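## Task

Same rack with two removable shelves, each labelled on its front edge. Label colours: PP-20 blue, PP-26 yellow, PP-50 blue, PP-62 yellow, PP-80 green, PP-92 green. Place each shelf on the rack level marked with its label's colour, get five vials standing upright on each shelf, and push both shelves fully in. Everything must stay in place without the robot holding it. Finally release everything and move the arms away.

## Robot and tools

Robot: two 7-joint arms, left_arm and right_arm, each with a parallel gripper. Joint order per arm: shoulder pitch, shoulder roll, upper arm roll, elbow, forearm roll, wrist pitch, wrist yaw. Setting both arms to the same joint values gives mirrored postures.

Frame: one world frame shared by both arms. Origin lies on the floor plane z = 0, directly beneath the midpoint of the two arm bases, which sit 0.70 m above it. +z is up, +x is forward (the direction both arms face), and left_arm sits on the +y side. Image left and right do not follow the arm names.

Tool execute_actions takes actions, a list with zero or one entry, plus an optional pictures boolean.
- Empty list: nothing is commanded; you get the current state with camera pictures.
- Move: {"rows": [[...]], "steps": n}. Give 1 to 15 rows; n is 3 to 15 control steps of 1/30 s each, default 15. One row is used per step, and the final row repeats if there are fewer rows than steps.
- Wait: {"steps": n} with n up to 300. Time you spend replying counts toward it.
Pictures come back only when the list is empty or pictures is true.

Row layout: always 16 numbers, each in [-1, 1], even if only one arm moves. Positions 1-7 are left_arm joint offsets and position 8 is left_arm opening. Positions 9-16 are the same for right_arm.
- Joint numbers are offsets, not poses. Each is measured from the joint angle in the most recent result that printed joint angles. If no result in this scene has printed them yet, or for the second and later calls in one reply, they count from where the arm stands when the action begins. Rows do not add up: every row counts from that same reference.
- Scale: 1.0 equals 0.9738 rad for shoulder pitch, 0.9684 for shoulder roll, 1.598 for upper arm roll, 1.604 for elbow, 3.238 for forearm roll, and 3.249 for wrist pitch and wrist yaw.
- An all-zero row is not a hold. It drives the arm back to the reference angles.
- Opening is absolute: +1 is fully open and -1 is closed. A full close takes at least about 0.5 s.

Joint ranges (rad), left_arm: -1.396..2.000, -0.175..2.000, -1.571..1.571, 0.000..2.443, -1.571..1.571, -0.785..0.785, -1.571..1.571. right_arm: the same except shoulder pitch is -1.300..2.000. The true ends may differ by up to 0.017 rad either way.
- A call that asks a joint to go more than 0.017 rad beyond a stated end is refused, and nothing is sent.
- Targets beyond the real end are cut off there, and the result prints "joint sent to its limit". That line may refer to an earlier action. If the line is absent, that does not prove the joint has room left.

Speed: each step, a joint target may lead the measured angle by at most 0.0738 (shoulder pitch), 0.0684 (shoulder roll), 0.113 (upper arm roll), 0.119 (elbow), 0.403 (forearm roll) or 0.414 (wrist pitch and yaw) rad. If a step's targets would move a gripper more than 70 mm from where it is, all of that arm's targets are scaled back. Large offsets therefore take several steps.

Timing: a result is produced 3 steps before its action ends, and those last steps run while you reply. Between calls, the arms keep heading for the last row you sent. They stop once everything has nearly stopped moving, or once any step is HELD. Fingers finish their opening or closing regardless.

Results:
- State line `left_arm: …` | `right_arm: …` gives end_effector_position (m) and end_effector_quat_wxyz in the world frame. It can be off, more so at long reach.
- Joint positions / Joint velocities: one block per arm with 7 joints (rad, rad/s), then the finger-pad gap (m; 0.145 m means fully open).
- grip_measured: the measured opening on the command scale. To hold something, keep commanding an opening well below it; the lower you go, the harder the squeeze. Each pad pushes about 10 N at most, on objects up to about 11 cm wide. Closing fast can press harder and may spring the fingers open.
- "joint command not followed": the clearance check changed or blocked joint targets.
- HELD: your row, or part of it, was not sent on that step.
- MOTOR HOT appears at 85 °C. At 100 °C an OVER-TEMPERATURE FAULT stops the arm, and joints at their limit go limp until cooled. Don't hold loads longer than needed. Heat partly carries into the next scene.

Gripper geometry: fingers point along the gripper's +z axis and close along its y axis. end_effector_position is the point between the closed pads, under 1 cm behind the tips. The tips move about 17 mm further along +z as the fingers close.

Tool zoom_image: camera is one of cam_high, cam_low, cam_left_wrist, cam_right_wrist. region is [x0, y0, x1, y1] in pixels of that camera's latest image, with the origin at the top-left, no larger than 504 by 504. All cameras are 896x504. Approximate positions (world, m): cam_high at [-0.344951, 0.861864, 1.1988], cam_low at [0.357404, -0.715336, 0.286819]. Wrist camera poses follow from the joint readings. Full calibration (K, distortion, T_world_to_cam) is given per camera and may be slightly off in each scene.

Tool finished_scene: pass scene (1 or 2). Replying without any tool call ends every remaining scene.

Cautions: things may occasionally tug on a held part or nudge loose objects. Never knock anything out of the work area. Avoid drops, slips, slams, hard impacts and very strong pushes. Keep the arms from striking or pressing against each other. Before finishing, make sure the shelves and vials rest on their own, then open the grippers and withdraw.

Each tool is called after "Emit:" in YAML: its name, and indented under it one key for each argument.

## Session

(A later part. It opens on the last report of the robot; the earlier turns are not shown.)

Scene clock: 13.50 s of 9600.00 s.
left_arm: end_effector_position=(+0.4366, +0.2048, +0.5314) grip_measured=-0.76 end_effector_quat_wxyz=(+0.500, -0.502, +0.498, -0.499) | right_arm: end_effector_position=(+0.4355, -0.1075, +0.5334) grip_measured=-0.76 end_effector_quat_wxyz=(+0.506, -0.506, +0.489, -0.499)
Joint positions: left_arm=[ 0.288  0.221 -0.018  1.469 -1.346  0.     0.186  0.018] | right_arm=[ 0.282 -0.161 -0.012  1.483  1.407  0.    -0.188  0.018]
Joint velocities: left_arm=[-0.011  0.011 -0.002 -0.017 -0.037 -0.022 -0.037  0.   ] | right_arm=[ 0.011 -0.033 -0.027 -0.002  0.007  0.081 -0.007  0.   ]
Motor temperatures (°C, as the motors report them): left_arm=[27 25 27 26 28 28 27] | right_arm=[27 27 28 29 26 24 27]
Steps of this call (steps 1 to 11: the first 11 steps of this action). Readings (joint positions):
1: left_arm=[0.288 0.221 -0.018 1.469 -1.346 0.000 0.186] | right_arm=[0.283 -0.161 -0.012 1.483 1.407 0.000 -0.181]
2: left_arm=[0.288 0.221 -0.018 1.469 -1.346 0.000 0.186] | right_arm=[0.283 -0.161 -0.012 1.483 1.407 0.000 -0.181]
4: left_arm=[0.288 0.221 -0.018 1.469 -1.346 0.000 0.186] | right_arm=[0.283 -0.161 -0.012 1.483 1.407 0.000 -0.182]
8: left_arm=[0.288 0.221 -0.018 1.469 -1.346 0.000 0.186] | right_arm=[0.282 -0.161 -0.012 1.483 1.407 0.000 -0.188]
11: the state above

Emit:
execute_actions:
  actions:
    - {"rows":[[0.003,0,0,0.003,0,0,-0.001,-1,0.002,0,0,0.003,0,0,0.001,-1],[0.003,0,0.001,0.008,0,0,0.001,-1,0.001,0,-0.001,0.008,0,0,-0.001,-1],[-0.003,0,0.003,0.017,0,0,0.004,-1,-0.006,0,-0.002,0.017,0,0,-0.004,-1],[-0.015,0,0.006,0.028,0,0,0.006,-1,-0.018,0,-0.004,0.028,0,0,-0.006,-1],[-0.03,0,0.008,0.041,0,0,0.008,-1,-0.033,0,-0.006,0.041,0,0,-0.008,-1],[-0.05,0,0.012,0.057,0,0,0.01,-1,-0.053,0,-0.008,0.057,0,0,-0.01,-1],[-0.072,0,0.015,0.073,0,0,0.012,-1,-0.075,0,-0.011,0.073,0,0,-0.012,-1],[-0.094,0,0.019,0.09,0,0,0.013,-1,-0.097,0,-0.013,0.09,0,0,-0.013,-1],[-0.116,0,0.022,0.106,0,0,0.015,-1,-0.119,0,-0.016,0.106,0,0,-0.015,-1],[-0.138,0,0.026,0.122,0,0,0.016,-1,-0.141,0,-0.018,0.122,0,0,-0.016,-1],[-0.155,0,0.028,0.135,0,0,0.017,-1,-0.158,0,-0.02,0.135,0,0,-0.017,-1],[-0.17,0,0.031,0.147,0,0,0.018,-1,-0.173,0,-0.022,0.147,0,0,-0.018,-1],[-0.183,0,0.033,0.156,0,0,0.018,-1,-0.186,0,-0.023,0.156,0,0,-0.019,-1],[-0.19,0,0.034,0.161,0,0,0.018,-1,-0.193,0,-0.024,0.161,0,0,-0.019,-1],[-0.192,0,0.034,0.163,0,0,0.018,-1,-0.195,0,-0.024,0.163,0,0,-0.019,-1]]}

Emit:
execute_actions:
  actions:
    - {"steps":7}

Emit:
execute_actions:
  actions:
    - {"rows":[[-0.002,0,0,0.004,0,0,-0.003,-1,-0.002,0,0,0.004,0,0,0.003,-1],[-0.01,0,0.001,0.008,0,0,-0.003,-1,-0.01,0,-0.001,0.008,0,0,0.003,-1],[-0.025,0,0.004,0.017,0,0,-0.003,-1,-0.025,0,-0.003,0.017,0,0,0.003,-1],[-0.042,0,0.006,0.027,0.001,0,-0.003,-1,-0.042,0,-0.004,0.027,-0.001,0,0.003,-1],[-0.062,0,0.009,0.038,0.001,0,-0.003,-1,-0.062,0,-0.006,0.039,-0.001,0,0.003,-1],[-0.086,0,0.012,0.053,0.002,0,-0.003,-1,-0.086,0,-0.009,0.054,-0.001,0,0.003,-1],[-0.111,0,0.016,0.067,0.002,0,-0.003,-1,-0.111,0,-0.012,0.068,-0.002,0,0.003,-1],[-0.136,0,0.019,0.082,0.003,0,-0.003,-1,-0.135,0,-0.014,0.083,-0.002,0,0.003,-1],[-0.161,0,0.023,0.097,0.003,0,-0.003,-1,-0.16,0,-0.017,0.098,-0.003,0,0.003,-1],[-0.185,0,0.026,0.112,0.004,0,-0.003,-1,-0.184,0,-0.02,0.113,-0.003,0,0.003,-1],[-0.205,0,0.029,0.124,0.004,0,-0.003,-1,-0.204,0,-0.022,0.125,-0.003,0,0.003,-1],[-0.222,0,0.032,0.134,0.004,0,-0.003,-1,-0.221,0,-0.023,0.136,-0.003,0,0.003,-1],[-0.237,0,0.034,0.143,0.004,0,-0.003,-1,-0.236,0,-0.025,0.145,-0.003,0,0.003,-1],[-0.245,0,0.035,0.148,0.004,0,-0.003,-1,-0.244,0,-0.026,0.15,-0.003,0,0.003,-1],[-0.247,0,0.035,0.149,0.004,0,-0.003,-1,-0.246,0,-0.026,0.151,-0.003,0,0.003,-1]]}

Emit:
execute_actions:
  actions:
    - {"steps":8}

Scene clock: 14.33 s of 9600.00 s.
left_arm: end_effector_position=(+0.3984, +0.2027, +0.5359) grip_measured=-0.76 end_effector_quat_wxyz=(+0.498, -0.502, +0.501, -0.500) | right_arm: end_effector_position=(+0.3962, -0.1091, +0.5367) grip_measured=-0.76 end_effector_quat_wxyz=(+0.504, -0.506, +0.493, -0.497)
Joint positions: left_arm=[ 0.119  0.221  0.027  1.692 -1.346  0.     0.249  0.018] | right_arm=[ 0.11  -0.161 -0.044  1.708  1.405  0.    -0.25   0.018]
Joint velocities: left_arm=[-0.253 -0.033  0.09   0.481  0.007 -0.081 -0.066 -0.   ] | right_arm=[-0.341 -0.121 -0.1    0.471  0.066  0.007 -0.022 -0.   ]
Motor temperatures (°C, as the motors report them): left_arm=[27 25 27 26 28 28 27] | right_arm=[27 27 28 29 26 24 27]
Steps of this call (steps 1 to 3: the last 3 steps of your previous action; steps 4 to 13: the robot went on to your last target; steps 14 to 25: the first 12 steps of this action). Readings (joint positions):
14: left_arm=[0.288 0.221 -0.018 1.469 -1.346 0.000 0.186] | right_arm=[0.282 -0.161 -0.012 1.483 1.407 0.000 -0.189]
15: left_arm=[0.288 0.221 -0.018 1.471 -1.346 0.000 0.189] | right_arm=[0.282 -0.161 -0.012 1.486 1.407 0.000 -0.193]
17: left_arm=[0.275 0.221 -0.014 1.502 -1.346 0.000 0.205] | right_arm=[0.267 -0.161 -0.014 1.518 1.406 0.000 -0.207]
21: left_arm=[0.195 0.221 0.008 1.602 -1.346 0.000 0.227] | right_arm=[0.188 -0.161 -0.030 1.618 1.406 0.000 -0.228]
25: the state above

Scene clock: 14.57 s of 9600.00 s.
left_arm: end_effector_position=(+0.3937, +0.2026, +0.5396) grip_measured=-0.76 end_effector_quat_wxyz=(+0.500, -0.499, +0.499, -0.502) | right_arm: end_effector_position=(+0.3914, -0.1091, +0.5396) grip_measured=-0.76 end_effector_quat_wxyz=(+0.506, -0.504, +0.491, -0.498)
Joint positions: left_arm=[ 0.099  0.221  0.033  1.723 -1.346  0.     0.251  0.018] | right_arm=[ 0.091 -0.161 -0.049  1.738  1.405  0.001 -0.255  0.018]
Joint velocities: left_arm=[ 0.055  0.011  0.017  0.002 -0.007 -0.007  0.037 -0.   ] | right_arm=[-0.055 -0.011 -0.012 -0.022 -0.007 -0.066  0.007 -0.   ]
Motor temperatures (°C, as the motors report them): left_arm=[27 25 27 26 28 28 27] | right_arm=[27 27 28 29 26 24 27]
Kept back: nothing.
Steps of this call (steps 1 to 3: the last 3 steps of your previous action; steps 4 to 7: the robot went on to your last target). Readings (joint positions):
1: left_arm=[0.108 0.221 0.030 1.709 -1.346 0.000 0.250] | right_arm=[0.100 -0.161 -0.046 1.725 1.405 0.001 -0.252]
2: left_arm=[0.101 0.221 0.032 1.720 -1.346 0.000 0.250] | right_arm=[0.093 -0.161 -0.048 1.735 1.405 0.001 -0.253]
4: left_arm=[0.099 0.221 0.033 1.723 -1.346 0.000 0.250] | right_arm=[0.091 -0.161 -0.049 1.738 1.405 0.001 -0.254]
7: the state above

Scene clock: 14.97 s of 9600.00 s.
left_arm: end_effector_position=(+0.3472, +0.2013, +0.5365) grip_measured=-0.76 end_effector_quat_wxyz=(+0.497, -0.501, +0.502, -0.500) | right_arm: end_effector_position=(+0.3445, -0.1095, +0.5371) grip_measured=-0.76 end_effector_quat_wxyz=(+0.504, -0.507, +0.494, -0.495)
Joint positions: left_arm=[-0.119  0.22   0.079  1.929 -1.334  0.001  0.254  0.018] | right_arm=[-0.128 -0.161 -0.084  1.947  1.392  0.004 -0.258  0.018]
Joint velocities: left_arm=[-0.385 -0.033  0.061  0.408 -0.066 -0.007 -0.095  0.   ] | right_arm=[-0.407 -0.011 -0.076  0.403 -0.037  0.007 -0.022 -0.   ]
Motor temperatures (°C, as the motors report them): left_arm=[27 25 27 26 28 28 27] | right_arm=[27 27 28 29 26 24 27]
Steps of this call (steps 1 to 12: the first 12 steps of this action). Readings (joint positions):
1: left_arm=[0.098 0.221 0.033 1.723 -1.346 0.000 0.251] | right_arm=[0.090 -0.161 -0.049 1.739 1.404 0.001 -0.255]
2: left_arm=[0.093 0.221 0.033 1.726 -1.346 0.000 0.251] | right_arm=[0.085 -0.161 -0.049 1.742 1.404 0.002 -0.255]
4: left_arm=[0.058 0.221 0.039 1.756 -1.344 0.001 0.252] | right_arm=[0.049 -0.161 -0.053 1.772 1.402 0.002 -0.255]
8: left_arm=[-0.035 0.220 0.060 1.844 -1.339 0.001 0.253] | right_arm=[-0.043 -0.161 -0.069 1.861 1.397 0.003 -0.257]
12: the state above

Scene clock: 15.23 s of 9600.00 s.
left_arm: end_effector_position=(+0.3418, +0.2012, +0.5383) grip_measured=-0.76 end_effector_quat_wxyz=(+0.498, -0.500, +0.502, -0.500) | right_arm: end_effector_position=(+0.3389, -0.1096, +0.5387) grip_measured=-0.76 end_effector_quat_wxyz=(+0.505, -0.506, +0.494, -0.496)
Joint positions: left_arm=[-0.144  0.22   0.085  1.956 -1.333  0.001  0.254  0.018] | right_arm=[-0.153 -0.161 -0.089  1.974  1.391  0.004 -0.258  0.018]
Joint velocities: left_arm=[ 0.077 -0.033 -0.007 -0.022 -0.022  0.095 -0.007  0.   ] | right_arm=[-0.055  0.011  0.002  0.012  0.037 -0.066  0.081 -0.   ]
Motor temperatures (°C, as the motors report them): left_arm=[27 25 27 26 28 28 27] | right_arm=[27 27 28 29 26 24 27]
Kept back: nothing.
Steps of this call (steps 1 to 3: the last 3 steps of your previous action; steps 4 to 8: the robot went on to your last target). Readings (joint positions):
1: left_arm=[-0.133 0.220 0.082 1.943 -1.333 0.001 0.254] | right_arm=[-0.141 -0.161 -0.086 1.961 1.392 0.004 -0.258]
2: left_arm=[-0.142 0.220 0.085 1.953 -1.333 0.001 0.254] | right_arm=[-0.151 -0.161 -0.088 1.971 1.391 0.004 -0.258]
4: left_arm=[-0.144 0.220 0.085 1.956 -1.333 0.001 0.254] | right_arm=[-0.153 -0.161 -0.089 1.974 1.391 0.004 -0.258]
8: the state above

Emit:
execute_actions:
  actions:
    - {"rows":[[0.002,0,0,0.003,0,0,0.001,-1,0.002,0,0,0.003,0,0,-0.001,-1],[0.007,0,0.002,0.007,0,0,0.007,-1,0.007,0,-0.001,0.007,0,0,-0.007,-1],[0.018,0,0.005,0.016,0.001,0,0.016,-1,0.018,0,-0.004,0.016,0,0,-0.016,-1],[0.03,0,0.008,0.026,0.002,0,0.027,-1,0.031,0,-0.006,0.026,-0.001,0,-0.027,-1],[0.044,0,0.012,0.038,0.002,0,0.039,-1,0.046,0,-0.009,0.038,-0.001,0,-0.04,-1],[0.062,0,0.018,0.053,0.003,0,0.052,-1,0.064,0,-0.013,0.053,-0.002,0,-0.053,-1],[0.08,0,0.022,0.068,0.004,0,0.064,-1,0.082,0,-0.016,0.068,-0.002,0,-0.065,-1],[0.097,0,0.028,0.083,0.005,0,0.077,-1,0.1,0,-0.02,0.083,-0.003,0,-0.078,-1],[0.115,0,0.032,0.098,0.006,0,0.089,-1,0.118,0,-0.023,0.098,-0.003,0,-0.09,-1],[0.133,0,0.038,0.113,0.007,0,0.099,-1,0.136,0,-0.027,0.113,-0.004,0,-0.101,-1],[0.147,0,0.042,0.125,0.008,0,0.108,-1,0.151,0,-0.03,0.125,-0.004,0,-0.11,-1],[0.159,0,0.045,0.136,0.009,0,0.115,-1,0.164,0,-0.032,0.136,-0.004,0,-0.117,-1],[0.17,0,0.048,0.145,0.01,0,0.12,-1,0.175,0,-0.035,0.145,-0.005,0,-0.122,-1],[0.175,0,0.05,0.149,0.01,0,0.122,-1,0.18,0,-0.036,0.149,-0.005,0,-0.124,-1],[0.177,0,0.05,0.151,0.01,0,0.122,-1,0.182,0,-0.036,0.151,-0.005,0,-0.124,-1]]}

Emit:
execute_actions:
  actions:
    - {"steps":10}

Scene clock: 15.90 s of 9600.00 s.
left_arm: end_effector_position=(+0.3406, +0.2030, +0.6121) grip_measured=-0.76 end_effector_quat_wxyz=(+0.506, -0.494, +0.495, -0.504) | right_arm: end_effector_position=(+0.3386, -0.1076, +0.6112) grip_measured=-0.76 end_effector_quat_wxyz=(+0.512, -0.503, +0.486, -0.498)
Joint positions: left_arm=[ 0.007  0.22   0.153  2.167 -1.306 -0.002  0.599  0.018] | right_arm=[ 0.003 -0.16  -0.139  2.183  1.376  0.007 -0.608  0.018]
Joint velocities: left_arm=[ 0.385  0.033  0.12   0.466  0.066  0.051  0.549 -0.   ] | right_arm=[ 0.319  0.033 -0.081  0.432 -0.007  0.051 -0.667  0.   ]
Motor temperatures (°C, as the motors report them): left_arm=[27 25 27 26 28 28 27] | right_arm=[28 27 28 29 26 24 28]
Steps of this call (steps 1 to 8: the robot went on to your last target; steps 9 to 20: the first 12 steps of this action). Readings (joint positions):
9: left_arm=[-0.144 0.220 0.085 1.956 -1.333 0.001 0.257] | right_arm=[-0.153 -0.161 -0.089 1.974 1.390 0.005 -0.262]
10: left_arm=[-0.144 0.220 0.085 1.958 -1.333 0.001 0.268] | right_arm=[-0.153 -0.161 -0.089 1.975 1.389 0.005 -0.273]
12: left_arm=[-0.128 0.220 0.092 1.979 -1.330 0.001 0.323] | right_arm=[-0.137 -0.160 -0.094 1.997 1.388 0.005 -0.327]
16: left_arm=[-0.050 0.220 0.125 2.083 -1.320 -0.000 0.461] | right_arm=[-0.057 -0.160 -0.119 2.099 1.382 0.005 -0.468]
20: the state above

Scene clock: 16.23 s of 9600.00 s.
left_arm: end_effector_position=(+0.3383, +0.2025, +0.6198) grip_measured=-0.76 end_effector_quat_wxyz=(+0.504, -0.496, +0.498, -0.503) | right_arm: end_effector_position=(+0.3363, -0.1078, +0.6189) grip_measured=-0.76 end_effector_quat_wxyz=(+0.510, -0.505, +0.488, -0.497)
Joint positions: left_arm=[ 0.027  0.22   0.161  2.197 -1.3   -0.002  0.657  0.018] | right_arm=[ 0.024 -0.16  -0.146  2.213  1.372  0.007 -0.666  0.018]
Joint velocities: left_arm=[ 0.033  0.011  0.002 -0.002  0.007 -0.007 -0.081  0.   ] | right_arm=[-0.077  0.011 -0.002 -0.002 -0.066 -0.007  0.007 -0.   ]
Motor temperatures (°C, as the motors report them): left_arm=[27 25 27 26 28 28 27] | right_arm=[28 27 28 29 26 24 28]
Kept back: nothing.
Steps of this call (steps 1 to 3: the last 3 steps of your previous action; steps 4 to 10: the robot went on to your last target). Readings (joint positions):
1: left_arm=[0.017 0.220 0.157 2.182 -1.303 -0.002 0.622] | right_arm=[0.014 -0.160 -0.142 2.199 1.374 0.007 -0.631]
2: left_arm=[0.025 0.220 0.160 2.193 -1.301 -0.002 0.635] | right_arm=[0.022 -0.160 -0.145 2.209 1.373 0.007 -0.644]
4: left_arm=[0.027 0.220 0.161 2.197 -1.301 -0.002 0.648] | right_arm=[0.024 -0.160 -0.146 2.213 1.372 0.007 -0.657]
8: left_arm=[0.027 0.220 0.161 2.197 -1.300 -0.002 0.657] | right_arm=[0.024 -0.160 -0.146 2.213 1.372 0.007 -0.666]
10: the state above

Emit:
execute_actions:
  actions:
    - {"rows":[[0.002,0,0,-0.002,0,0,-0.002,-1,0.002,0,0,-0.002,0,0,0.002,-1],[0.009,0,-0.002,-0.006,0,0,-0.003,-1,0.009,0,0.001,-0.006,0,0,0.003,-1],[0.022,0,-0.005,-0.016,-0.001,0,-0.004,-1,0.022,0,0.004,-0.016,0.001,0,0.005,-1],[0.038,0,-0.008,-0.027,-0.002,0,-0.006,-1,0.038,0,0.006,-0.027,0.002,0,0.006,-1],[0.056,0,-0.012,-0.04,-0.003,0,-0.007,-1,0.056,0,0.009,-0.04,0.002,0,0.008,-1],[0.078,0,-0.016,-0.055,-0.004,0,-0.009,-1,0.078,0,0.012,-0.056,0.003,0,0.01,-1],[0.101,0,-0.021,-0.071,-0.005,0,-0.01,-1,0.1,0,0.016,-0.072,0.004,0,0.011,-1],[0.123,0,-0.025,-0.087,-0.007,0,-0.012,-1,0.122,0,0.019,-0.088,0.005,0,0.013,-1],[0.146,0,-0.03,-0.103,-0.008,0,-0.013,-1,0.144,0,0.023,-0.104,0.006,0,0.014,-1],[0.168,0,-0.034,-0.118,-0.009,0,-0.014,-1,0.166,0,0.026,-0.12,0.007,0,0.016,-1],[0.186,0,-0.038,-0.131,-0.01,0,-0.015,-1,0.184,0,0.029,-0.133,0.007,0,0.017,-1],[0.202,0,-0.041,-0.142,-0.011,0,-0.016,-1,0.2,0,0.032,-0.144,0.008,0,0.018,-1],[0.215,0,-0.044,-0.152,-0.012,0,-0.016,-1,0.213,0,0.034,-0.154,0.009,0,0.018,-1],[0.222,0,-0.046,-0.156,-0.012,0,-0.016,-1,0.22,0,0.035,-0.158,0.009,0,0.018,-1],[0.224,0,-0.046,-0.158,-0.012,0,-0.016,-1,0.222,0,0.035,-0.16,0.009,0,0.018,-1]]}

Emit:
execute_actions:
  actions:
    - {"steps":8}

Emit:
execute_actions:
  actions:
    - {"rows":[[0.004,0,0,-0.002,0,0,-0.003,-1,0.004,0,0,-0.002,0,0,0.003,-1],[0.011,0,-0.002,-0.007,0,0,-0.004,-1,0.011,0,0.001,-0.007,0,0,0.004,-1],[0.024,0,-0.004,-0.018,0,0,-0.006,-1,0.024,0,0.003,-0.018,0,0,0.006,-1],[0.039,0,-0.007,-0.03,-0.001,0,-0.008,-1,0.039,0,0.005,-0.03,0.001,0,0.008,-1],[0.056,0,-0.01,-0.044,-0.001,0,-0.01,-1,0.056,0,0.007,-0.045,0.001,0,0.01,-1],[0.077,0,-0.014,-0.062,-0.001,0,-0.013,-1,0.077,0,0.01,-0.063,0.001,0,0.013,-1],[0.098,0,-0.018,-0.08,-0.002,0,-0.016,-1,0.098,0,0.013,-0.081,0.002,0,0.016,-1],[0.118,0,-0.023,-0.098,-0.002,0,-0.019,-1,0.118,0,0.016,-0.098,0.002,0,0.019,-1],[0.137,0,-0.027,-0.116,-0.003,0,-0.022,-1,0.137,0,0.019,-0.116,0.003,0,0.023,-1],[0.155,0,-0.031,-0.133,-0.003,0,-0.026,-1,0.154,0,0.022,-0.134,0.003,0,0.027,-1],[0.168,0,-0.034,-0.148,-0.003,0,-0.029,-1,0.167,0,0.024,-0.149,0.003,0,0.03,-1],[0.178,0,-0.037,-0.16,-0.004,0,-0.032,-1,0.177,0,0.026,-0.161,0.004,0,0.033,-1],[0.185,0,-0.039,-0.169,-0.004,0,-0.034,-1,0.184,0,0.028,-0.17,0.004,0,0.035,-1],[0.189,0,-0.041,-0.175,-0.004,0,-0.035,-1,0.188,0,0.029,-0.176,0.004,0,0.036,-1],[0.19,0,-0.041,-0.178,-0.004,0,-0.035,-1,0.189,0,0.029,-0.179,0.004,0,0.036,-1]]}

Emit:
execute_actions:
  actions:
    - {"steps":10}

Scene clock: 17.10 s of 9600.00 s.
left_arm: end_effector_position=(+0.3845, +0.2038, +0.6148) grip_measured=-0.76 end_effector_quat_wxyz=(+0.500, -0.501, +0.500, -0.499) | right_arm: end_effector_position=(+0.3829, -0.1073, +0.6158) grip_measured=-0.76 end_effector_quat_wxyz=(+0.506, -0.508, +0.487, -0.498)
Joint positions: left_arm=[ 0.217  0.22   0.098  1.969 -1.331 -0.002  0.629  0.018] | right_arm=[ 0.214 -0.16  -0.097  1.984  1.392  0.007 -0.628  0.018]
Joint velocities: left_arm=[ 0.407 -0.033 -0.12  -0.418 -0.095  0.022 -0.11   0.   ] | right_arm=[ 0.429  0.077  0.09  -0.413  0.139 -0.007 -0.007 -0.   ]
Motor temperatures (°C, as the motors report them): left_arm=[27 25 27 26 28 28 27] | right_arm=[28 27 28 29 26 24 28]
Steps of this call (steps 1 to 14: the robot went on to your last target; steps 15 to 26: the first 12 steps of this action). Readings (joint positions):
15: left_arm=[0.027 0.220 0.161 2.196 -1.300 -0.002 0.657] | right_arm=[0.024 -0.160 -0.146 2.212 1.371 0.007 -0.666]
16: left_arm=[0.029 0.220 0.160 2.191 -1.300 -0.002 0.657] | right_arm=[0.026 -0.160 -0.146 2.207 1.370 0.007 -0.666]
18: left_arm=[0.056 0.220 0.150 2.155 -1.304 -0.002 0.657] | right_arm=[0.054 -0.160 -0.138 2.173 1.371 0.007 -0.663]
22: left_arm=[0.141 0.220 0.123 2.059 -1.317 -0.002 0.643] | right_arm=[0.139 -0.160 -0.117 2.076 1.381 0.007 -0.645]
26: the state above

Scene clock: 17.37 s of 9600.00 s.
left_arm: end_effector_position=(+0.3899, +0.2036, +0.6153) grip_measured=-0.76 end_effector_quat_wxyz=(+0.501, -0.500, +0.500, -0.499) | right_arm: end_effector_position=(+0.3883, -0.1075, +0.6156) grip_measured=-0.76 end_effector_quat_wxyz=(+0.506, -0.508, +0.488, -0.497)
Joint positions: left_arm=[ 0.24   0.22   0.09   1.943 -1.336 -0.002  0.623  0.018] | right_arm=[ 0.236 -0.16  -0.09   1.957  1.397  0.007 -0.624  0.018]
Joint velocities: left_arm=[ 0.011 -0.033 -0.007  0.017  0.007 -0.007 -0.051 -0.   ] | right_arm=[ 0.033  0.011 -0.002 -0.017 -0.007  0.037  0.037  0.   ]
Motor temperatures (°C, as the motors report them): left_arm=[27 25 27 26 28 28 27] | right_arm=[28 27 28 29 26 24 28]
Kept back: nothing.
Steps of this call (steps 1 to 3: the last 3 steps of your previous action; steps 4 to 8: the robot went on to your last target). Readings (joint positions):
1: left_arm=[0.230 0.220 0.093 1.955 -1.334 -0.002 0.626] | right_arm=[0.227 -0.160 -0.093 1.969 1.395 0.007 -0.626]
2: left_arm=[0.239 0.220 0.090 1.945 -1.336 -0.002 0.625] | right_arm=[0.235 -0.160 -0.091 1.959 1.396 0.007 -0.625]
4: left_arm=[0.240 0.220 0.090 1.943 -1.336 -0.002 0.624] | right_arm=[0.236 -0.160 -0.090 1.957 1.397 0.007 -0.624]
8: the state above

Scene clock: 17.77 s of 9600.00 s.
left_arm: end_effector_position=(+0.4350, +0.2054, +0.6069) grip_measured=-0.76 end_effector_quat_wxyz=(+0.495, -0.507, +0.502, -0.495) | right_arm: end_effector_position=(+0.4338, -0.1065, +0.6089) grip_measured=-0.76 end_effector_quat_wxyz=(+0.501, -0.512, +0.490, -0.496)
Joint positions: left_arm=[ 0.408  0.22   0.034  1.687 -1.347 -0.     0.548  0.018] | right_arm=[ 0.405 -0.16  -0.05   1.701  1.405  0.004 -0.545  0.018]
Joint velocities: left_arm=[ 0.209  0.011 -0.076 -0.418 -0.081  0.066 -0.418  0.   ] | right_arm=[ 0.165 -0.033  0.076 -0.471  0.081 -0.066  0.198  0.001]
Motor temperatures (°C, as the motors report them): left_arm=[28 25 27 26 28 28 27] | right_arm=[28 27 28 29 26 24 28]
Steps of this call (steps 1 to 12: the first 12 steps of this action). Readings (joint positions):
1: left_arm=[0.240 0.220 0.090 1.942 -1.336 -0.002 0.623] | right_arm=[0.236 -0.160 -0.090 1.956 1.397 0.007 -0.624]
2: left_arm=[0.243 0.220 0.089 1.935 -1.336 -0.002 0.623] | right_arm=[0.239 -0.160 -0.090 1.950 1.396 0.006 -0.624]
4: left_arm=[0.269 0.220 0.081 1.895 -1.337 -0.002 0.620] | right_arm=[0.267 -0.160 -0.084 1.911 1.396 0.006 -0.620]
8: left_arm=[0.350 0.220 0.056 1.788 -1.341 -0.001 0.591] | right_arm=[0.348 -0.160 -0.066 1.803 1.400 0.005 -0.589]
12: the state above

Scene clock: 18.10 s of 9600.00 s.
left_arm: end_effector_position=(+0.4388, +0.2052, +0.6059) grip_measured=-0.76 end_effector_quat_wxyz=(+0.497, -0.505, +0.501, -0.496) | right_arm: end_effector_position=(+0.4377, -0.1067, +0.6070) grip_measured=-0.76 end_effector_quat_wxyz=(+0.503, -0.511, +0.490, -0.496)
Joint positions: left_arm=[ 0.419  0.22   0.027  1.662 -1.351 -0.     0.528  0.018] | right_arm=[ 0.415 -0.16  -0.045  1.674  1.409  0.003 -0.526  0.018]
Joint velocities: left_arm=[-0.055  0.011 -0.012 -0.017 -0.066 -0.022 -0.037 -0.   ] | right_arm=[ 0.033 -0.011  0.017 -0.002  0.007 -0.037 -0.022  0.   ]
Motor temperatures (°C, as the motors report them): left_arm=[28 25 27 26 28 28 27] | right_arm=[28 27 28 29 26 24 28]
Kept back: nothing.
Steps of this call (steps 1 to 3: the last 3 steps of your previous action; steps 4 to 10: the robot went on to your last target). Readings (joint positions):
1: left_arm=[0.415 0.220 0.030 1.674 -1.349 -0.000 0.538] | right_arm=[0.410 -0.160 -0.047 1.686 1.408 0.003 -0.536]
2: left_arm=[0.419 0.220 0.027 1.664 -1.350 -0.000 0.530] | right_arm=[0.415 -0.160 -0.045 1.677 1.409 0.003 -0.528]
4: left_arm=[0.419 0.220 0.027 1.662 -1.351 -0.000 0.528] | right_arm=[0.415 -0.160 -0.045 1.674 1.409 0.003 -0.526]
8: left_arm=[0.419 0.220 0.027 1.662 -1.351 -0.000 0.528] | right_arm=[0.415 -0.160 -0.045 1.674 1.409 0.003 -0.526]
10: the state above

In. Release, retract.

Emit:
execute_actions:
  actions:
    - {"rows":[[0,0,0,0,0,0,0,-0.85,0,0,0,0,0,0,0,-0.85],[0,0,0,0,0,0,0,-0.78,0,0,0,0,0,0,0,-0.78],[0,0,0,0,0,0,0,-0.75,0,0,0,0,0,0,0,-0.75],[0,0,0,0,0,0,0,-0.73,0,0,0,0,0,0,0,-0.73],[0,0,0,0,0,0,0,-0.7,0,0,0,0,0,0,0,-0.7],[0,0,0,0,0,0,0,-0.66,0,0,0,0,0,0,0,-0.66],[0,0,0,0,0,0,0,-0.58,0,0,0,0,0,0,0,-0.58],[0,0,0,0,0,0,0,-0.45,0,0,0,0,0,0,0,-0.45]],"steps":12}

Emit:
execute_actions:
  actions:
    - {"rows":[[-0.013,0,0,0.01,0,0,0,-0.45,-0.013,0,0,0.01,0,0,0,-0.45],[-0.035,0,0.003,0.028,0,0,0,-0.45,-0.035,0,-0.002,0.028,0,0,0,-0.45],[-0.072,0,0.008,0.06,0,0,0.002,-0.45,-0.072,0,-0.006,0.06,0,0,-0.002,-0.45],[-0.105,0,0.013,0.087,0,0,0.006,-0.45,-0.105,0,-0.01,0.087,0,0,-0.006,-0.45],[-0.138,0,0.019,0.113,0,0,0.009,-0.45,-0.138,0,-0.014,0.113,0,0,-0.009,-0.45],[-0.171,0,0.025,0.139,0,0,0.012,-0.45,-0.171,0,-0.018,0.139,0,0,-0.012,-0.45],[-0.204,0,0.031,0.164,0,0,0.015,-0.45,-0.204,0,-0.022,0.164,0,0,-0.015,-0.45],[-0.238,0,0.037,0.187,0,0,0.017,-0.45,-0.238,0,-0.026,0.187,0,0,-0.017,-0.45],[-0.272,0,0.043,0.21,0,0,0.018,-0.45,-0.272,0,-0.03,0.21,0,0,-0.018,-0.45],[-0.306,0,0.05,0.232,0,0,0.019,-0.45,-0.306,0,-0.034,0.232,0,0,-0.019,-0.45],[-0.34,0,0.055,0.25,0,0,0.018,-0.45,-0.34,0,-0.037,0.25,0,0,-0.018,-0.45],[-0.38,0,0.055,0.26,0,0,0.008,-0.45,-0.38,0,-0.037,0.26,0,0,-0.008,-0.45],[-0.42,0,0.055,0.26,0,0,-0.005,-0.45,-0.42,0,-0.037,0.26,0,0,0.005,-0.45],[-0.46,0,0.055,0.255,0,0,-0.02,-0.45,-0.46,0,-0.037,0.255,0,0,0.02,-0.45],[-0.49,0,0.055,0.25,0,0,-0.03,-0.45,-0.49,0,-0.037,0.25,0,0,0.03,-0.45]]}

Emit:
execute_actions:
  actions:
    - {"steps":8}
  pictures: true

Scene clock: 18.90 s of 9600.00 s.
left_arm: end_effector_position=(+0.4387, +0.2052, +0.6057) grip_measured=-0.45 end_effector_quat_wxyz=(+0.497, -0.506, +0.502, -0.495) | right_arm: end_effector_position=(+0.4377, -0.1068, +0.6068) grip_measured=-0.45 end_effector_quat_wxyz=(+0.503, -0.510, +0.490, -0.496)
Joint positions: left_arm=[ 0.419  0.22   0.027  1.662 -1.351 -0.     0.529  0.042] | right_arm=[ 0.415 -0.16  -0.045  1.674  1.409  0.002 -0.526  0.042]
Joint velocities: left_arm=[-0.011  0.011  0.012  0.017  0.037 -0.051 -0.022  0.   ] | right_arm=[-0.033 -0.143 -0.007 -0.002 -0.081 -0.007 -0.022  0.   ]
Motor temperatures (°C, as the motors report them): left_arm=[28 25 27 26 28 28 27] | right_arm=[28 27 28 29 26 24 28]
Steps of this call (steps 1 to 15: the robot went on to your last target; steps 16 to 24: the first 9 steps of this action). Readings (joint positions):
16: left_arm=[0.419 0.220 0.027 1.662 -1.351 -0.000 0.529] | right_arm=[0.415 -0.160 -0.045 1.674 1.409 0.002 -0.526]
17: left_arm=[0.419 0.220 0.027 1.662 -1.351 -0.000 0.529] | right_arm=[0.415 -0.160 -0.045 1.674 1.409 0.002 -0.526]
19: left_arm=[0.419 0.220 0.027 1.662 -1.351 -0.000 0.529] | right_arm=[0.415 -0.160 -0.045 1.674 1.409 0.002 -0.526]
23: left_arm=[0.419 0.220 0.027 1.662 -1.351 -0.000 0.529] | right_arm=[0.415 -0.160 -0.045 1.674 1.409 0.002 -0.526]
24: the state above

Scene clock: 19.40 s of 9600.00 s.
left_arm: end_effector_position=(+0.3561, +0.2027, +0.6020) grip_measured=-0.45 end_effector_quat_wxyz=(+0.510, -0.494, +0.503, -0.492) | right_arm: end_effector_position=(+0.3547, -0.1110, +0.6024) grip_measured=-0.45 end_effector_quat_wxyz=(+0.514, -0.498, +0.494, -0.493)
Joint positions: left_arm=[ 0.054  0.22   0.116  2.08  -1.351 -0.     0.57   0.042] | right_arm=[ 0.051 -0.16  -0.104  2.093  1.409  0.002 -0.566  0.042]
Joint velocities: left_arm=[-1.     0.033 -0.017  0.486 -0.066  0.007 -0.227  0.   ] | right_arm=[-0.956 -0.033 -0.022  0.452 -0.007  0.037  0.242 -0.   ]
Motor temperatures (°C, as the motors report them): left_arm=[28 25 27 26 28 28 27] | right_arm=[28 27 28 29 26 24 28]
Steps of this call (steps 1 to 3: the last 3 steps of your previous action; steps 4 to 15: the first 12 steps of this action, its rows measured from where the robot was after step 3). Readings (joint positions):
3: left_arm=[0.419 0.220 0.027 1.662 -1.351 -0.000 0.529] | right_arm=[0.415 -0.160 -0.045 1.674 1.409 0.002 -0.526]
4: left_arm=[0.413 0.220 0.027 1.670 -1.351 -0.000 0.529] | right_arm=[0.409 -0.160 -0.045 1.682 1.409 0.002 -0.526]
5: left_arm=[0.392 0.220 0.029 1.697 -1.351 -0.000 0.529] | right_arm=[0.390 -0.160 -0.045 1.710 1.409 0.002 -0.526]
7: left_arm=[0.314 0.220 0.044 1.797 -1.351 -0.000 0.535] | right_arm=[0.313 -0.160 -0.057 1.811 1.409 0.002 -0.532]
11: left_arm=[0.190 0.220 0.084 1.958 -1.351 -0.000 0.568] | right_arm=[0.186 -0.160 -0.084 1.970 1.409 0.002 -0.565]
15: the state above

Scene clock: 19.67 s of 9600.00 s.
left_arm: end_effector_position=(+0.3460, +0.2033, +0.5799) grip_measured=-0.45 end_effector_quat_wxyz=(+0.512, -0.492, +0.501, -0.495) | right_arm: end_effector_position=(+0.3444, -0.1103, +0.5807) grip_measured=-0.45 end_effector_quat_wxyz=(+0.517, -0.495, +0.492, -0.495)
Joint positions: left_arm=[-0.055  0.219  0.116  2.064 -1.35  -0.     0.437  0.042] | right_arm=[-0.058 -0.16  -0.104  2.077  1.409  0.002 -0.433  0.042]
Joint velocities: left_arm=[-0.099  0.033 -0.017 -0.012 -0.022 -0.007 -0.037 -0.   ] | right_arm=[-0.099 -0.011  0.002  0.012  0.007 -0.022  0.037 -0.   ]
Motor temperatures (°C, as the motors report them): left_arm=[28 25 27 26 28 28 27] | right_arm=[28 27 28 29 26 24 28]
Kept back: nothing.
Steps of this call (steps 1 to 3: the last 3 steps of your previous action; steps 4 to 8: the robot went on to your last target). Readings (joint positions):
1: left_arm=[0.016 0.220 0.116 2.086 -1.350 -0.000 0.544] | right_arm=[0.012 -0.160 -0.104 2.099 1.409 0.002 -0.540]
2: left_arm=[-0.026 0.220 0.116 2.079 -1.350 -0.000 0.509] | right_arm=[-0.029 -0.160 -0.104 2.091 1.409 0.002 -0.506]
4: left_arm=[-0.076 0.220 0.116 2.056 -1.350 -0.000 0.466] | right_arm=[-0.081 -0.160 -0.104 2.070 1.409 0.002 -0.462]
8: the state above
camera_calibration (this result's frames):
cam_left_wrist: T_world_to_cam=[[-0.33415, 0.0235349, -0.942226, 0.653716], [-0.17236, 0.981304, 0.0856366, -0.177691], [0.926626, 0.191018, -0.323846, -0.115125], [0, 0, 0, 1]] pos_world=[0.29449, 0.180974, 0.593882]
cam_right_wrist: T_world_to_cam=[[0.360498, 0.0504621, -0.931394, 0.424062], [-0.185942, 0.982382, -0.0187448, 0.195703], [0.914039, 0.179943, 0.36353, -0.454067], [0, 0, 0, 1]] pos_world=[0.298551, -0.131948, 0.563704]

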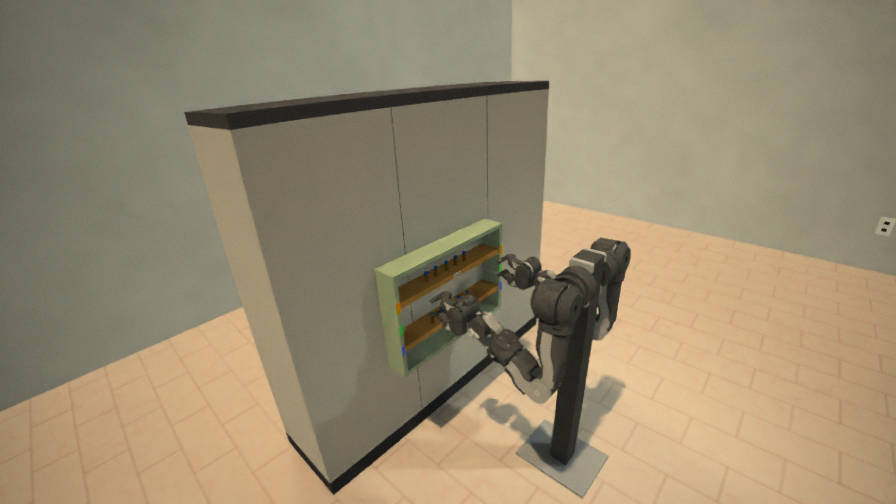

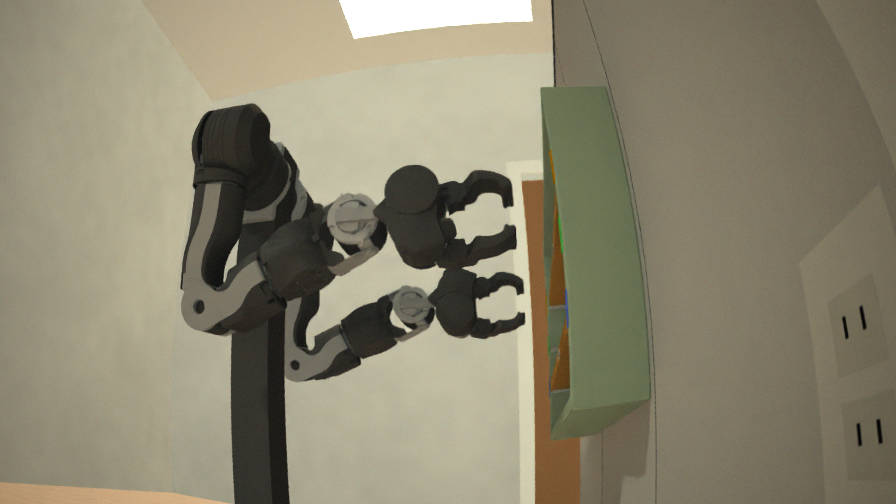

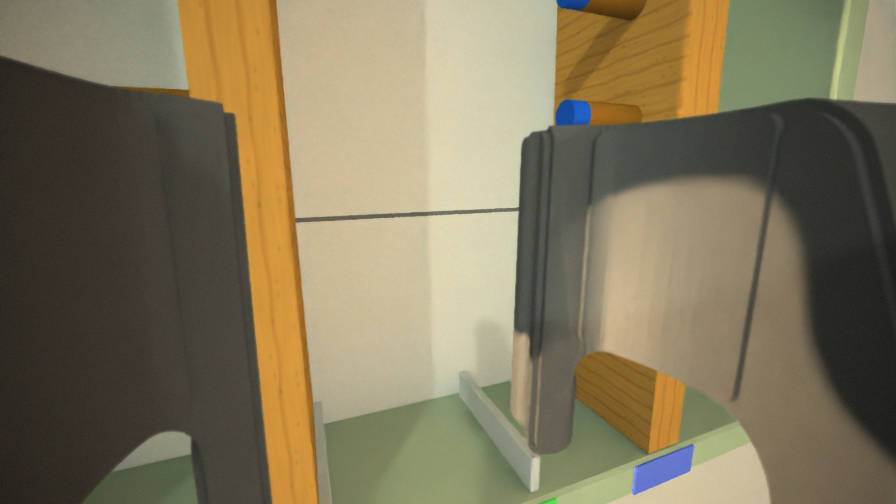

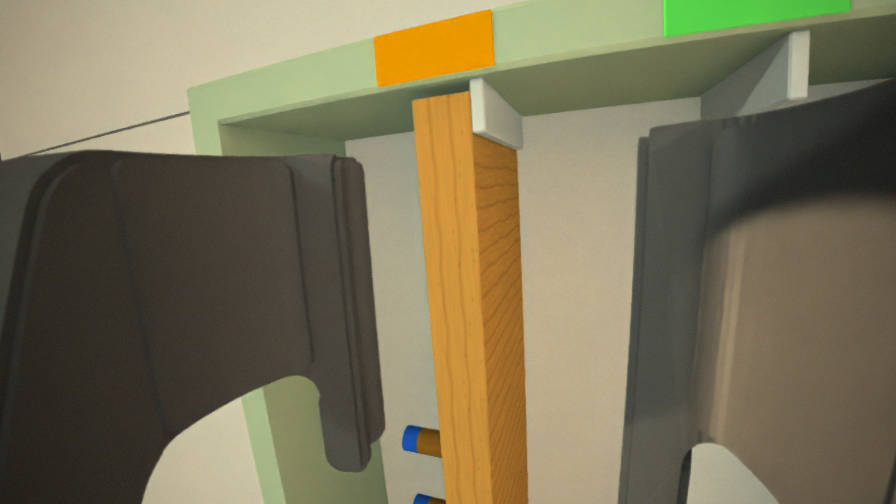

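Emit:
execute_actions:
  actions:
    - {"rows":[[-0.01,0,-0.004,-0.015,0,0,-0.015,-0.45,-0.01,0,0.002,-0.015,0,0,0.015,-0.45],[-0.025,0,-0.01,-0.04,0,0,-0.033,-0.45,-0.025,0,0.006,-0.04,0,0,0.033,-0.45],[-0.04,0,-0.017,-0.07,0,0,-0.053,-0.45,-0.04,0,0.011,-0.07,0,0,0.053,-0.45],[-0.055,0,-0.025,-0.105,0,0,-0.075,-0.45,-0.055,0,0.016,-0.105,0,0,0.075,-0.45],[-0.07,0,-0.033,-0.14,0,0,-0.097,-0.45,-0.07,0,0.022,-0.14,0,0,0.096,-0.45],[-0.08,0,-0.042,-0.175,0.002,0,-0.118,-0.45,-0.082,0,0.028,-0.176,-0.001,0,0.116,-0.45],[-0.087,0,-0.05,-0.21,0.004,0,-0.138,-0.45,-0.09,0,0.033,-0.212,-0.002,0,0.135,-0.45],[-0.09,0,-0.057,-0.24,0.006,0,-0.155,-0.45,-0.094,0,0.038,-0.242,-0.003,0,0.152,-0.45],[-0.09,0,-0.063,-0.266,0.007,0,-0.168,-0.45,-0.094,0,0.042,-0.269,-0.004,0,0.164,-0.45],[-0.09,0,-0.068,-0.286,0.007,0,-0.176,-0.45,-0.094,0,0.046,-0.289,-0.004,0,0.172,-0.45],[-0.09,0,-0.071,-0.297,0.007,0,-0.179,-0.45,-0.094,0,0.048,-0.3,-0.004,0,0.175,-0.45],[-0.09,0,-0.073,-0.303,0.007,0,-0.179,-0.45,-0.094,0,0.049,-0.306,-0.004,0,0.175,-0.45]]}

Emit:
execute_actions:
  actions:
    - {"steps":9}

Emit:
execute_actions:
  actions:
    - {"rows":[[0.015,0,-0.001,-0.008,0,0,0,-0.45,0.015,0,0.001,-0.008,0,0,0,-0.45],[0.04,0,-0.003,-0.021,0,0,0.001,-0.45,0.04,0,0.003,-0.021,0,0,-0.001,-0.45],[0.08,0,-0.008,-0.043,0,0,0.002,-0.45,0.08,0,0.006,-0.043,0,0,-0.002,-0.45],[0.12,0,-0.013,-0.065,0,0,0.003,-0.45,0.12,0,0.01,-0.065,0,0,-0.003,-0.45],[0.16,0,-0.018,-0.088,0,0,0.003,-0.45,0.16,0,0.014,-0.088,0,0,-0.003,-0.45],[0.2,0,-0.024,-0.112,0,0,0.003,-0.45,0.2,0,0.018,-0.112,0,0,-0.003,-0.45],[0.24,0,-0.03,-0.138,0,0,0.002,-0.45,0.24,0,0.022,-0.138,0,0,-0.002,-0.45],[0.28,0,-0.037,-0.165,0,0,0,-0.45,0.28,0,0.027,-0.165,0,0,0,-0.45],[0.32,0,-0.044,-0.193,0,0,-0.002,-0.45,0.32,0,0.032,-0.193,0,0,0.002,-0.45],[0.36,0,-0.052,-0.222,0,0,-0.004,-0.45,0.36,0,0.037,-0.222,0,0,0.004,-0.45],[0.39,0,-0.058,-0.244,0,0,-0.006,-0.45,0.39,0,0.041,-0.244,0,0,0.006,-0.45],[0.415,0,-0.063,-0.262,0,0,-0.007,-0.45,0.415,0,0.044,-0.262,0,0,0.007,-0.45],[0.433,0,-0.066,-0.275,0,0,-0.008,-0.45,0.433,0,0.047,-0.275,0,0,0.008,-0.45],[0.445,0,-0.068,-0.283,0,0,-0.009,-0.45,0.445,0,0.048,-0.283,0,0,0.009,-0.45],[0.45,0,-0.069,-0.287,0,0,-0.009,-0.45,0.45,0,0.049,-0.287,0,0,0.009,-0.45]]}

Emit:
execute_actions:
  actions:
    - {"steps":8}

Emit:
execute_actions:
  actions:
    - {"rows":[[0,0,0,0,0,0,0,-0.55,0,0,0,0,0,0,0,-0.55],[0,0,0,0,0,0,0,-0.62,0,0,0,0,0,0,0,-0.62],[0,0,0,0,0,0,0,-0.66,0,0,0,0,0,0,0,-0.66],[0,0,0,0,0,0,0,-0.69,0,0,0,0,0,0,0,-0.69],[0,0,0,0,0,0,0,-0.72,0,0,0,0,0,0,0,-0.72],[0,0,0,0,0,0,0,-0.74,0,0,0,0,0,0,0,-0.74],[0,0,0,0,0,0,0,-0.77,0,0,0,0,0,0,0,-0.77],[0,0,0,0,0,0,0,-0.82,0,0,0,0,0,0,0,-0.82],[0,0,0,0,0,0,0,-0.9,0,0,0,0,0,0,0,-0.9],[0,0,0,0,0,0,0,-1,0,0,0,0,0,0,0,-1]],"steps":14}

Scene clock: 20.80 s of 9600.00 s.
left_arm: end_effector_position=(+0.3462, +0.2030, +0.4526) grip_measured=-0.45 end_effector_quat_wxyz=(+0.490, -0.511, +0.499, -0.500) | right_arm: end_effector_position=(+0.3444, -0.1073, +0.4515) grip_measured=-0.45 end_effector_quat_wxyz=(+0.499, -0.514, +0.496, -0.490)
Joint positions: left_arm=[-0.145  0.219  0.001  1.578 -1.33  -0.    -0.118  0.042] | right_arm=[-0.152 -0.16  -0.027  1.587  1.398  0.002  0.11   0.042]
Joint velocities: left_arm=[-0.055  0.077 -0.027 -0.115 -0.022 -0.022 -0.388 -0.   ] | right_arm=[ 0.055  0.055  0.022 -0.115  0.037  0.066  0.315  0.   ]
Motor temperatures (°C, as the motors report them): left_arm=[28 25 27 26 28 28 27] | right_arm=[28 27 28 29 26 24 28]
Steps of this call (steps 1 to 22: the robot went on to your last target; steps 23 to 34: the first 12 steps of this action). Readings (joint positions):
23: left_arm=[-0.059 0.220 0.114 2.053 -1.350 -0.000 0.416] | right_arm=[-0.062 -0.160 -0.103 2.066 1.409 0.002 -0.412]
24: left_arm=[-0.066 0.220 0.106 2.020 -1.350 -0.000 0.374] | right_arm=[-0.068 -0.161 -0.099 2.033 1.409 0.002 -0.370]
26: left_arm=[-0.104 0.221 0.080 1.907 -1.350 -0.000 0.266] | right_arm=[-0.105 -0.161 -0.081 1.920 1.409 0.002 -0.262]
30: left_arm=[-0.143 0.219 0.027 1.684 -1.339 -0.000 0.016] | right_arm=[-0.149 -0.160 -0.045 1.693 1.404 0.002 -0.020]
34: the state above

Scene clock: 21.10 s of 9600.00 s.
left_arm: end_effector_position=(+0.3466, +0.2029, +0.4562) grip_measured=-0.45 end_effector_quat_wxyz=(+0.495, -0.506, +0.493, -0.505) | right_arm: end_effector_position=(+0.3449, -0.1074, +0.4551) grip_measured=-0.45 end_effector_quat_wxyz=(+0.504, -0.509, +0.491, -0.495)
Joint positions: left_arm=[-0.144  0.219  0.001  1.578 -1.329 -0.    -0.138  0.042] | right_arm=[-0.15  -0.16  -0.027  1.587  1.398  0.002  0.13   0.042]
Joint velocities: left_arm=[ 0.099  0.011 -0.007 -0.002 -0.022  0.007  0.007  0.   ] | right_arm=[-0.011 -0.077  0.002  0.007 -0.007 -0.022  0.037 -0.   ]
Motor temperatures (°C, as the motors report them): left_arm=[28 25 27 26 28 28 27] | right_arm=[28 27 28 29 26 24 28]
Kept back: nothing.
Steps of this call (steps 1 to 3: the last 3 steps of your previous action; steps 4 to 9: the robot went on to your last target). Readings (joint positions):
1: left_arm=[-0.145 0.219 0.001 1.578 -1.330 -0.000 -0.126] | right_arm=[-0.152 -0.160 -0.027 1.587 1.398 0.002 0.118]
2: left_arm=[-0.144 0.219 0.001 1.578 -1.330 -0.000 -0.133] | right_arm=[-0.150 -0.160 -0.027 1.587 1.398 0.002 0.124]
4: left_arm=[-0.144 0.219 0.001 1.578 -1.329 -0.000 -0.137] | right_arm=[-0.150 -0.160 -0.027 1.587 1.398 0.002 0.128]
8: left_arm=[-0.144 0.219 0.001 1.578 -1.329 -0.000 -0.138] | right_arm=[-0.150 -0.160 -0.027 1.587 1.398 0.002 0.130]
9: the state above

Scene clock: 21.50 s of 9600.00 s.
left_arm: end_effector_position=(+0.4319, +0.2021, +0.4547) grip_measured=-0.45 end_effector_quat_wxyz=(+0.497, -0.503, +0.502, -0.499) | right_arm: end_effector_position=(+0.4317, -0.1070, +0.4564) grip_measured=-0.45 end_effector_quat_wxyz=(+0.505, -0.509, +0.492, -0.494)
Joint positions: left_arm=[ 0.26   0.218 -0.098  1.163 -1.329 -0.    -0.15   0.042] | right_arm=[ 0.255 -0.16   0.041  1.172  1.398  0.002  0.143  0.042]
Joint velocities: left_arm=[ 0.56  -0.055 -0.12  -0.603  0.022  0.022 -0.022  0.   ] | right_arm=[ 0.582  0.011  0.081 -0.589 -0.007 -0.022  0.007 -0.   ]
Motor temperatures (°C, as the motors report them): left_arm=[28 25 27 26 28 28 27] | right_arm=[28 27 28 29 26 24 28]
Steps of this call (steps 1 to 12: the first 12 steps of this action). Readings (joint positions):
1: left_arm=[-0.137 0.219 0.000 1.570 -1.329 -0.000 -0.138] | right_arm=[-0.144 -0.160 -0.027 1.580 1.398 0.002 0.130]
2: left_arm=[-0.116 0.219 -0.002 1.549 -1.329 -0.000 -0.138] | right_arm=[-0.123 -0.160 -0.025 1.559 1.398 0.002 0.129]
4: left_arm=[-0.032 0.219 -0.018 1.475 -1.329 -0.000 -0.131] | right_arm=[-0.038 -0.160 -0.014 1.486 1.398 0.002 0.124]
8: left_arm=[0.131 0.219 -0.055 1.322 -1.329 -0.000 -0.135] | right_arm=[0.126 -0.160 0.013 1.332 1.398 0.002 0.127]
12: the state above

Scene clock: 21.77 s of 9600.00 s.
left_arm: end_effector_position=(+0.4389, +0.2025, +0.4558) grip_measured=-0.45 end_effector_quat_wxyz=(+0.499, -0.501, +0.502, -0.498) | right_arm: end_effector_position=(+0.4390, -0.1072, +0.4578) grip_measured=-0.45 end_effector_quat_wxyz=(+0.507, -0.507, +0.492, -0.495)
Joint positions: left_arm=[ 0.296  0.218 -0.108  1.12  -1.329 -0.    -0.162  0.042] | right_arm=[ 0.291 -0.16   0.049  1.13   1.398  0.002  0.154  0.042]
Joint velocities: left_arm=[-0.055  0.011 -0.012 -0.017 -0.037 -0.037  0.007 -0.   ] | right_arm=[-0.055 -0.055 -0.032 -0.002 -0.022  0.037  0.007 -0.   ]
Motor temperatures (°C, as the motors report them): left_arm=[28 25 27 26 28 28 27] | right_arm=[28 27 28 29 26 24 28]
Kept back: nothing.
Steps of this call (steps 1 to 3: the last 3 steps of your previous action; steps 4 to 8: the robot went on to your last target). Readings (joint positions):
1: left_arm=[0.280 0.218 -0.102 1.143 -1.329 -0.000 -0.154] | right_arm=[0.275 -0.160 0.045 1.153 1.398 0.002 0.146]
2: left_arm=[0.293 0.218 -0.105 1.129 -1.329 -0.000 -0.158] | right_arm=[0.288 -0.160 0.047 1.140 1.398 0.002 0.150]
4: left_arm=[0.297 0.218 -0.107 1.121 -1.329 -0.000 -0.161] | right_arm=[0.292 -0.160 0.049 1.131 1.398 0.002 0.153]
8: the state above

Scene clock: 22.13 s of 9600.00 s.
left_arm: end_effector_position=(+0.4390, +0.2026, +0.4561) grip_measured=-0.76 end_effector_quat_wxyz=(+0.499, -0.501, +0.501, -0.499) | right_arm: end_effector_position=(+0.4389, -0.1072, +0.4572) grip_measured=-0.76 end_effector_quat_wxyz=(+0.506, -0.508, +0.492, -0.494)
Joint positions: left_arm=[ 0.296  0.218 -0.108  1.12  -1.328 -0.    -0.162  0.018] | right_arm=[ 0.291 -0.16   0.049  1.13   1.397  0.002  0.151  0.018]
Joint velocities: left_arm=[ 0.055 -0.011 -0.007  0.012  0.007 -0.022  0.007 -0.   ] | right_arm=[ 0.011 -0.011 -0.002  0.007  0.066 -0.051 -0.066 -0.   ]
Motor temperatures (°C, as the motors report them): left_arm=[28 25 27 26 28 28 27] | right_arm=[28 27 28 29 26 24 28]
Steps of this call (steps 1 to 11: the first 11 steps of this action). Readings (joint positions):
1: left_arm=[0.296 0.218 -0.108 1.120 -1.329 -0.000 -0.162] | right_arm=[0.291 -0.160 0.049 1.130 1.398 0.002 0.154]
2: left_arm=[0.296 0.218 -0.108 1.120 -1.329 -0.000 -0.162] | right_arm=[0.291 -0.160 0.049 1.130 1.398 0.002 0.154]
4: left_arm=[0.296 0.218 -0.108 1.120 -1.329 -0.000 -0.162] | right_arm=[0.291 -0.160 0.049 1.130 1.398 0.002 0.154]
8: left_arm=[0.296 0.218 -0.108 1.120 -1.328 -0.000 -0.162] | right_arm=[0.291 -0.160 0.049 1.130 1.397 0.002 0.151]
11: the state above

Emit:
execute_actions:
  actions:
    - {"rows":[[0.002,0,0,0.004,0,0,-0.001,-1,0.002,0,0,0.004,0,0,0.001,-1],[0.001,0,0.002,0.011,0,0,0.002,-1,0.001,0,-0.001,0.011,0,0,-0.002,-1],[-0.009,0,0.005,0.023,-0.001,0,0.005,-1,-0.009,0,-0.003,0.023,0,0,-0.005,-1],[-0.024,0,0.008,0.037,-0.001,0,0.008,-1,-0.024,0,-0.006,0.037,0,0,-0.008,-1],[-0.043,0,0.012,0.053,-0.002,0,0.01,-1,-0.043,0,-0.008,0.053,0.001,0,-0.01,-1],[-0.069,0,0.018,0.073,-0.002,0,0.012,-1,-0.069,0,-0.012,0.073,0.001,0,-0.012,-1],[-0.096,0,0.022,0.094,-0.003,0,0.014,-1,-0.096,0,-0.015,0.094,0.001,0,-0.014,-1],[-0.124,0,0.028,0.114,-0.003,0,0.016,-1,-0.124,0,-0.019,0.114,0.002,0,-0.015,-1],[-0.152,0,0.032,0.135,-0.004,0,0.017,-1,-0.152,0,-0.022,0.135,0.002,0,-0.016,-1],[-0.181,0,0.038,0.156,-0.004,0,0.018,-1,-0.181,0,-0.026,0.156,0.002,0,-0.017,-1],[-0.204,0,0.042,0.173,-0.005,0,0.019,-1,-0.204,0,-0.028,0.173,0.002,0,-0.018,-1],[-0.224,0,0.045,0.187,-0.005,0,0.02,-1,-0.224,0,-0.031,0.187,0.003,0,-0.019,-1],[-0.241,0,0.048,0.2,-0.006,0,0.021,-1,-0.241,0,-0.033,0.2,0.003,0,-0.02,-1],[-0.25,0,0.05,0.206,-0.006,0,0.021,-1,-0.25,0,-0.034,0.206,0.003,0,-0.02,-1],[-0.253,0,0.05,0.208,-0.006,0,0.021,-1,-0.253,0,-0.034,0.208,0.003,0,-0.02,-1]]}

Emit:
execute_actions:
  actions:
    - {"steps":7}

Emit:
execute_actions:
  actions:
    - {"rows":[[-0.002,0,0,0.004,0,0,-0.003,-1,-0.002,0,0,0.004,0,0,0.003,-1],[-0.009,0,0.001,0.007,0,0,-0.003,-1,-0.009,0,-0.001,0.007,0,0,0.003,-1],[-0.023,0,0.003,0.015,0,0,-0.004,-1,-0.022,0,-0.002,0.015,0,0,0.004,-1],[-0.038,0,0.005,0.023,0,0,-0.004,-1,-0.038,0,-0.004,0.023,0,0,0.004,-1],[-0.056,0,0.008,0.033,0,0,-0.005,-1,-0.056,0,-0.006,0.033,0,0,0.005,-1],[-0.079,0,0.011,0.045,0,0,-0.005,-1,-0.078,0,-0.008,0.046,0,0,0.005,-1],[-0.102,0,0.014,0.058,0,0,-0.006,-1,-0.101,0,-0.01,0.058,0,0,0.006,-1],[-0.124,0,0.017,0.07,0,0,-0.006,-1,-0.123,0,-0.013,0.07,0,0,0.006,-1],[-0.147,0,0.02,0.083,0,0,-0.007,-1,-0.146,0,-0.015,0.083,0,0,0.007,-1],[-0.17,0,0.023,0.095,0,0,-0.007,-1,-0.168,0,-0.017,0.096,0,0,0.007,-1],[-0.188,0,0.026,0.105,0,0,-0.008,-1,-0.186,0,-0.019,0.106,0,0,0.008,-1],[-0.203,0,0.028,0.114,0,0,-0.008,-1,-0.202,0,-0.021,0.115,0,0,0.008,-1],[-0.217,0,0.03,0.122,0,0,-0.008,-1,-0.215,0,-0.022,0.123,0,0,0.008,-1],[-0.224,0,0.031,0.126,0,0,-0.008,-1,-0.222,0,-0.023,0.127,0,0,0.008,-1],[-0.226,0,0.031,0.127,0,0,-0.008,-1,-0.224,0,-0.023,0.128,0,0,0.008,-1]]}

Emit:
execute_actions:
  actions:
    - {"steps":8}

Scene clock: 23.03 s of 9600.00 s.
left_arm: end_effector_position=(+0.3937, +0.2010, +0.4620) grip_measured=-0.76 end_effector_quat_wxyz=(+0.496, -0.502, +0.500, -0.501) | right_arm: end_effector_position=(+0.3930, -0.1081, +0.4638) grip_measured=-0.76 end_effector_quat_wxyz=(+0.505, -0.508, +0.490, -0.496)
Joint positions: left_arm=[ 0.072  0.218 -0.041  1.407 -1.342  0.    -0.092  0.018] | right_arm=[ 0.067 -0.16   0.002  1.419  1.401  0.003  0.086  0.018]
Joint velocities: left_arm=[-0.451 -0.011  0.09   0.569 -0.022 -0.022  0.022 -0.   ] | right_arm=[-0.473 -0.055 -0.076  0.53   0.095 -0.022  0.066  0.   ]
Motor temperatures (°C, as the motors report them): left_arm=[28 25 27 26 28 28 27] | right_arm=[28 27 28 29 26 24 28]
Steps of this call (steps 1 to 3: the last 3 steps of your previous action; steps 4 to 15: the robot went on to your last target; steps 16 to 27: the first 12 steps of this action). Readings (joint positions):
16: left_arm=[0.296 0.218 -0.108 1.121 -1.327 -0.000 -0.162] | right_arm=[0.291 -0.160 0.049 1.130 1.397 0.002 0.151]
17: left_arm=[0.295 0.218 -0.107 1.126 -1.327 -0.000 -0.157] | right_arm=[0.289 -0.160 0.049 1.136 1.396 0.002 0.145]
19: left_arm=[0.274 0.218 -0.098 1.169 -1.328 -0.000 -0.140] | right_arm=[0.270 -0.160 0.043 1.181 1.396 0.002 0.128]
23: left_arm=[0.174 0.218 -0.067 1.293 -1.335 0.000 -0.114] | right_arm=[0.170 -0.160 0.021 1.305 1.398 0.003 0.106]
27: the state above

Scene clock: 23.27 s of 9600.00 s.
left_arm: end_effector_position=(+0.3888, +0.2011, +0.4671) grip_measured=-0.76 end_effector_quat_wxyz=(+0.499, -0.499, +0.498, -0.504) | right_arm: end_effector_position=(+0.3879, -0.1080, +0.4683) grip_measured=-0.76 end_effector_quat_wxyz=(+0.508, -0.505, +0.488, -0.499)
Joint positions: left_arm=[ 0.047  0.218 -0.031  1.447 -1.346 -0.    -0.087  0.018] | right_arm=[ 0.042 -0.16  -0.004  1.458  1.403  0.003  0.081  0.018]
Joint velocities: left_arm=[-0.033  0.055 -0.002 -0.007 -0.066  0.007  0.051  0.   ] | right_arm=[ 0.033 -0.033  0.002 -0.007  0.022 -0.11   0.037  0.   ]
Motor temperatures (°C, as the motors report them): left_arm=[28 25 27 26 28 28 27] | right_arm=[28 27 28 29 26 24 28]
Kept back: nothing.
Steps of this call (steps 1 to 3: the last 3 steps of your previous action; steps 4 to 7: the robot went on to your last target). Readings (joint positions):
1: left_arm=[0.058 0.218 -0.036 1.428 -1.344 0.000 -0.089] | right_arm=[0.053 -0.160 -0.001 1.440 1.401 0.003 0.082]
2: left_arm=[0.049 0.218 -0.032 1.443 -1.345 -0.000 -0.088] | right_arm=[0.044 -0.160 -0.004 1.454 1.402 0.003 0.082]
4: left_arm=[0.047 0.218 -0.031 1.447 -1.346 -0.000 -0.088] | right_arm=[0.042 -0.160 -0.004 1.458 1.403 0.003 0.082]
7: the state above

Scene clock: 23.67 s of 9600.00 s.
left_arm: end_effector_position=(+0.3452, +0.2015, +0.4618) grip_measured=-0.76 end_effector_quat_wxyz=(+0.496, -0.503, +0.501, -0.500) | right_arm: end_effector_position=(+0.3443, -0.1068, +0.4636) grip_measured=-0.76 end_effector_quat_wxyz=(+0.505, -0.510, +0.491, -0.494)
Joint positions: left_arm=[-0.154  0.217  0.008  1.62  -1.346 -0.    -0.097  0.018] | right_arm=[-0.157 -0.16  -0.035  1.632  1.399  0.005  0.089  0.018]
Joint velocities: left_arm=[-0.385 -0.033  0.076  0.325 -0.022 -0.022  0.007 -0.   ] | right_arm=[-0.385 -0.077 -0.09   0.315  0.022 -0.007  0.081  0.   ]
Motor temperatures (°C, as the motors report them): left_arm=[28 25 27 26 28 28 27] | right_arm=[28 27 28 29 26 24 28]
Steps of this call (steps 1 to 12: the first 12 steps of this action). Readings (joint positions):
1: left_arm=[0.046 0.218 -0.031 1.447 -1.346 -0.000 -0.087] | right_arm=[0.042 -0.160 -0.004 1.458 1.402 0.003 0.081]
2: left_arm=[0.042 0.218 -0.031 1.449 -1.346 -0.000 -0.087] | right_arm=[0.037 -0.160 -0.005 1.461 1.402 0.004 0.081]
4: left_arm=[0.010 0.218 -0.026 1.475 -1.346 0.001 -0.088] | right_arm=[0.007 -0.160 -0.008 1.487 1.401 0.005 0.081]
8: left_arm=[-0.077 0.218 -0.009 1.548 -1.346 0.001 -0.091] | right_arm=[-0.080 -0.160 -0.022 1.560 1.400 0.005 0.084]
12: the state above

Scene clock: 23.93 s of 9600.00 s.
left_arm: end_effector_position=(+0.3403, +0.2016, +0.4630) grip_measured=-0.76 end_effector_quat_wxyz=(+0.496, -0.503, +0.500, -0.501) | right_arm: end_effector_position=(+0.3395, -0.1067, +0.4648) grip_measured=-0.76 end_effector_quat_wxyz=(+0.506, -0.509, +0.491, -0.494)
Joint positions: left_arm=[-0.177  0.217  0.014  1.642 -1.346 -0.001 -0.097  0.018] | right_arm=[-0.18  -0.16  -0.039  1.655  1.398  0.005  0.09   0.018]
Joint velocities: left_arm=[ 0.011 -0.099 -0.012 -0.032  0.007  0.095  0.007 -0.   ] | right_arm=[-0.033 -0.011  0.007  0.002  0.037 -0.007 -0.007 -0.   ]
Motor temperatures (°C, as the motors report them): left_arm=[28 25 27 26 28 28 27] | right_arm=[28 27 28 29 26 24 28]
Kept back: nothing.
Steps of this call (steps 1 to 3: the last 3 steps of your previous action; steps 4 to 8: the robot went on to your last target). Readings (joint positions):
1: left_arm=[-0.166 0.217 0.011 1.632 -1.346 -0.001 -0.097] | right_arm=[-0.170 -0.160 -0.037 1.645 1.399 0.005 0.090]
2: left_arm=[-0.175 0.217 0.013 1.641 -1.346 -0.001 -0.097] | right_arm=[-0.178 -0.160 -0.039 1.653 1.398 0.005 0.090]
4: left_arm=[-0.177 0.217 0.014 1.642 -1.346 -0.001 -0.097] | right_arm=[-0.180 -0.160 -0.039 1.655 1.398 0.005 0.090]
8: the state above


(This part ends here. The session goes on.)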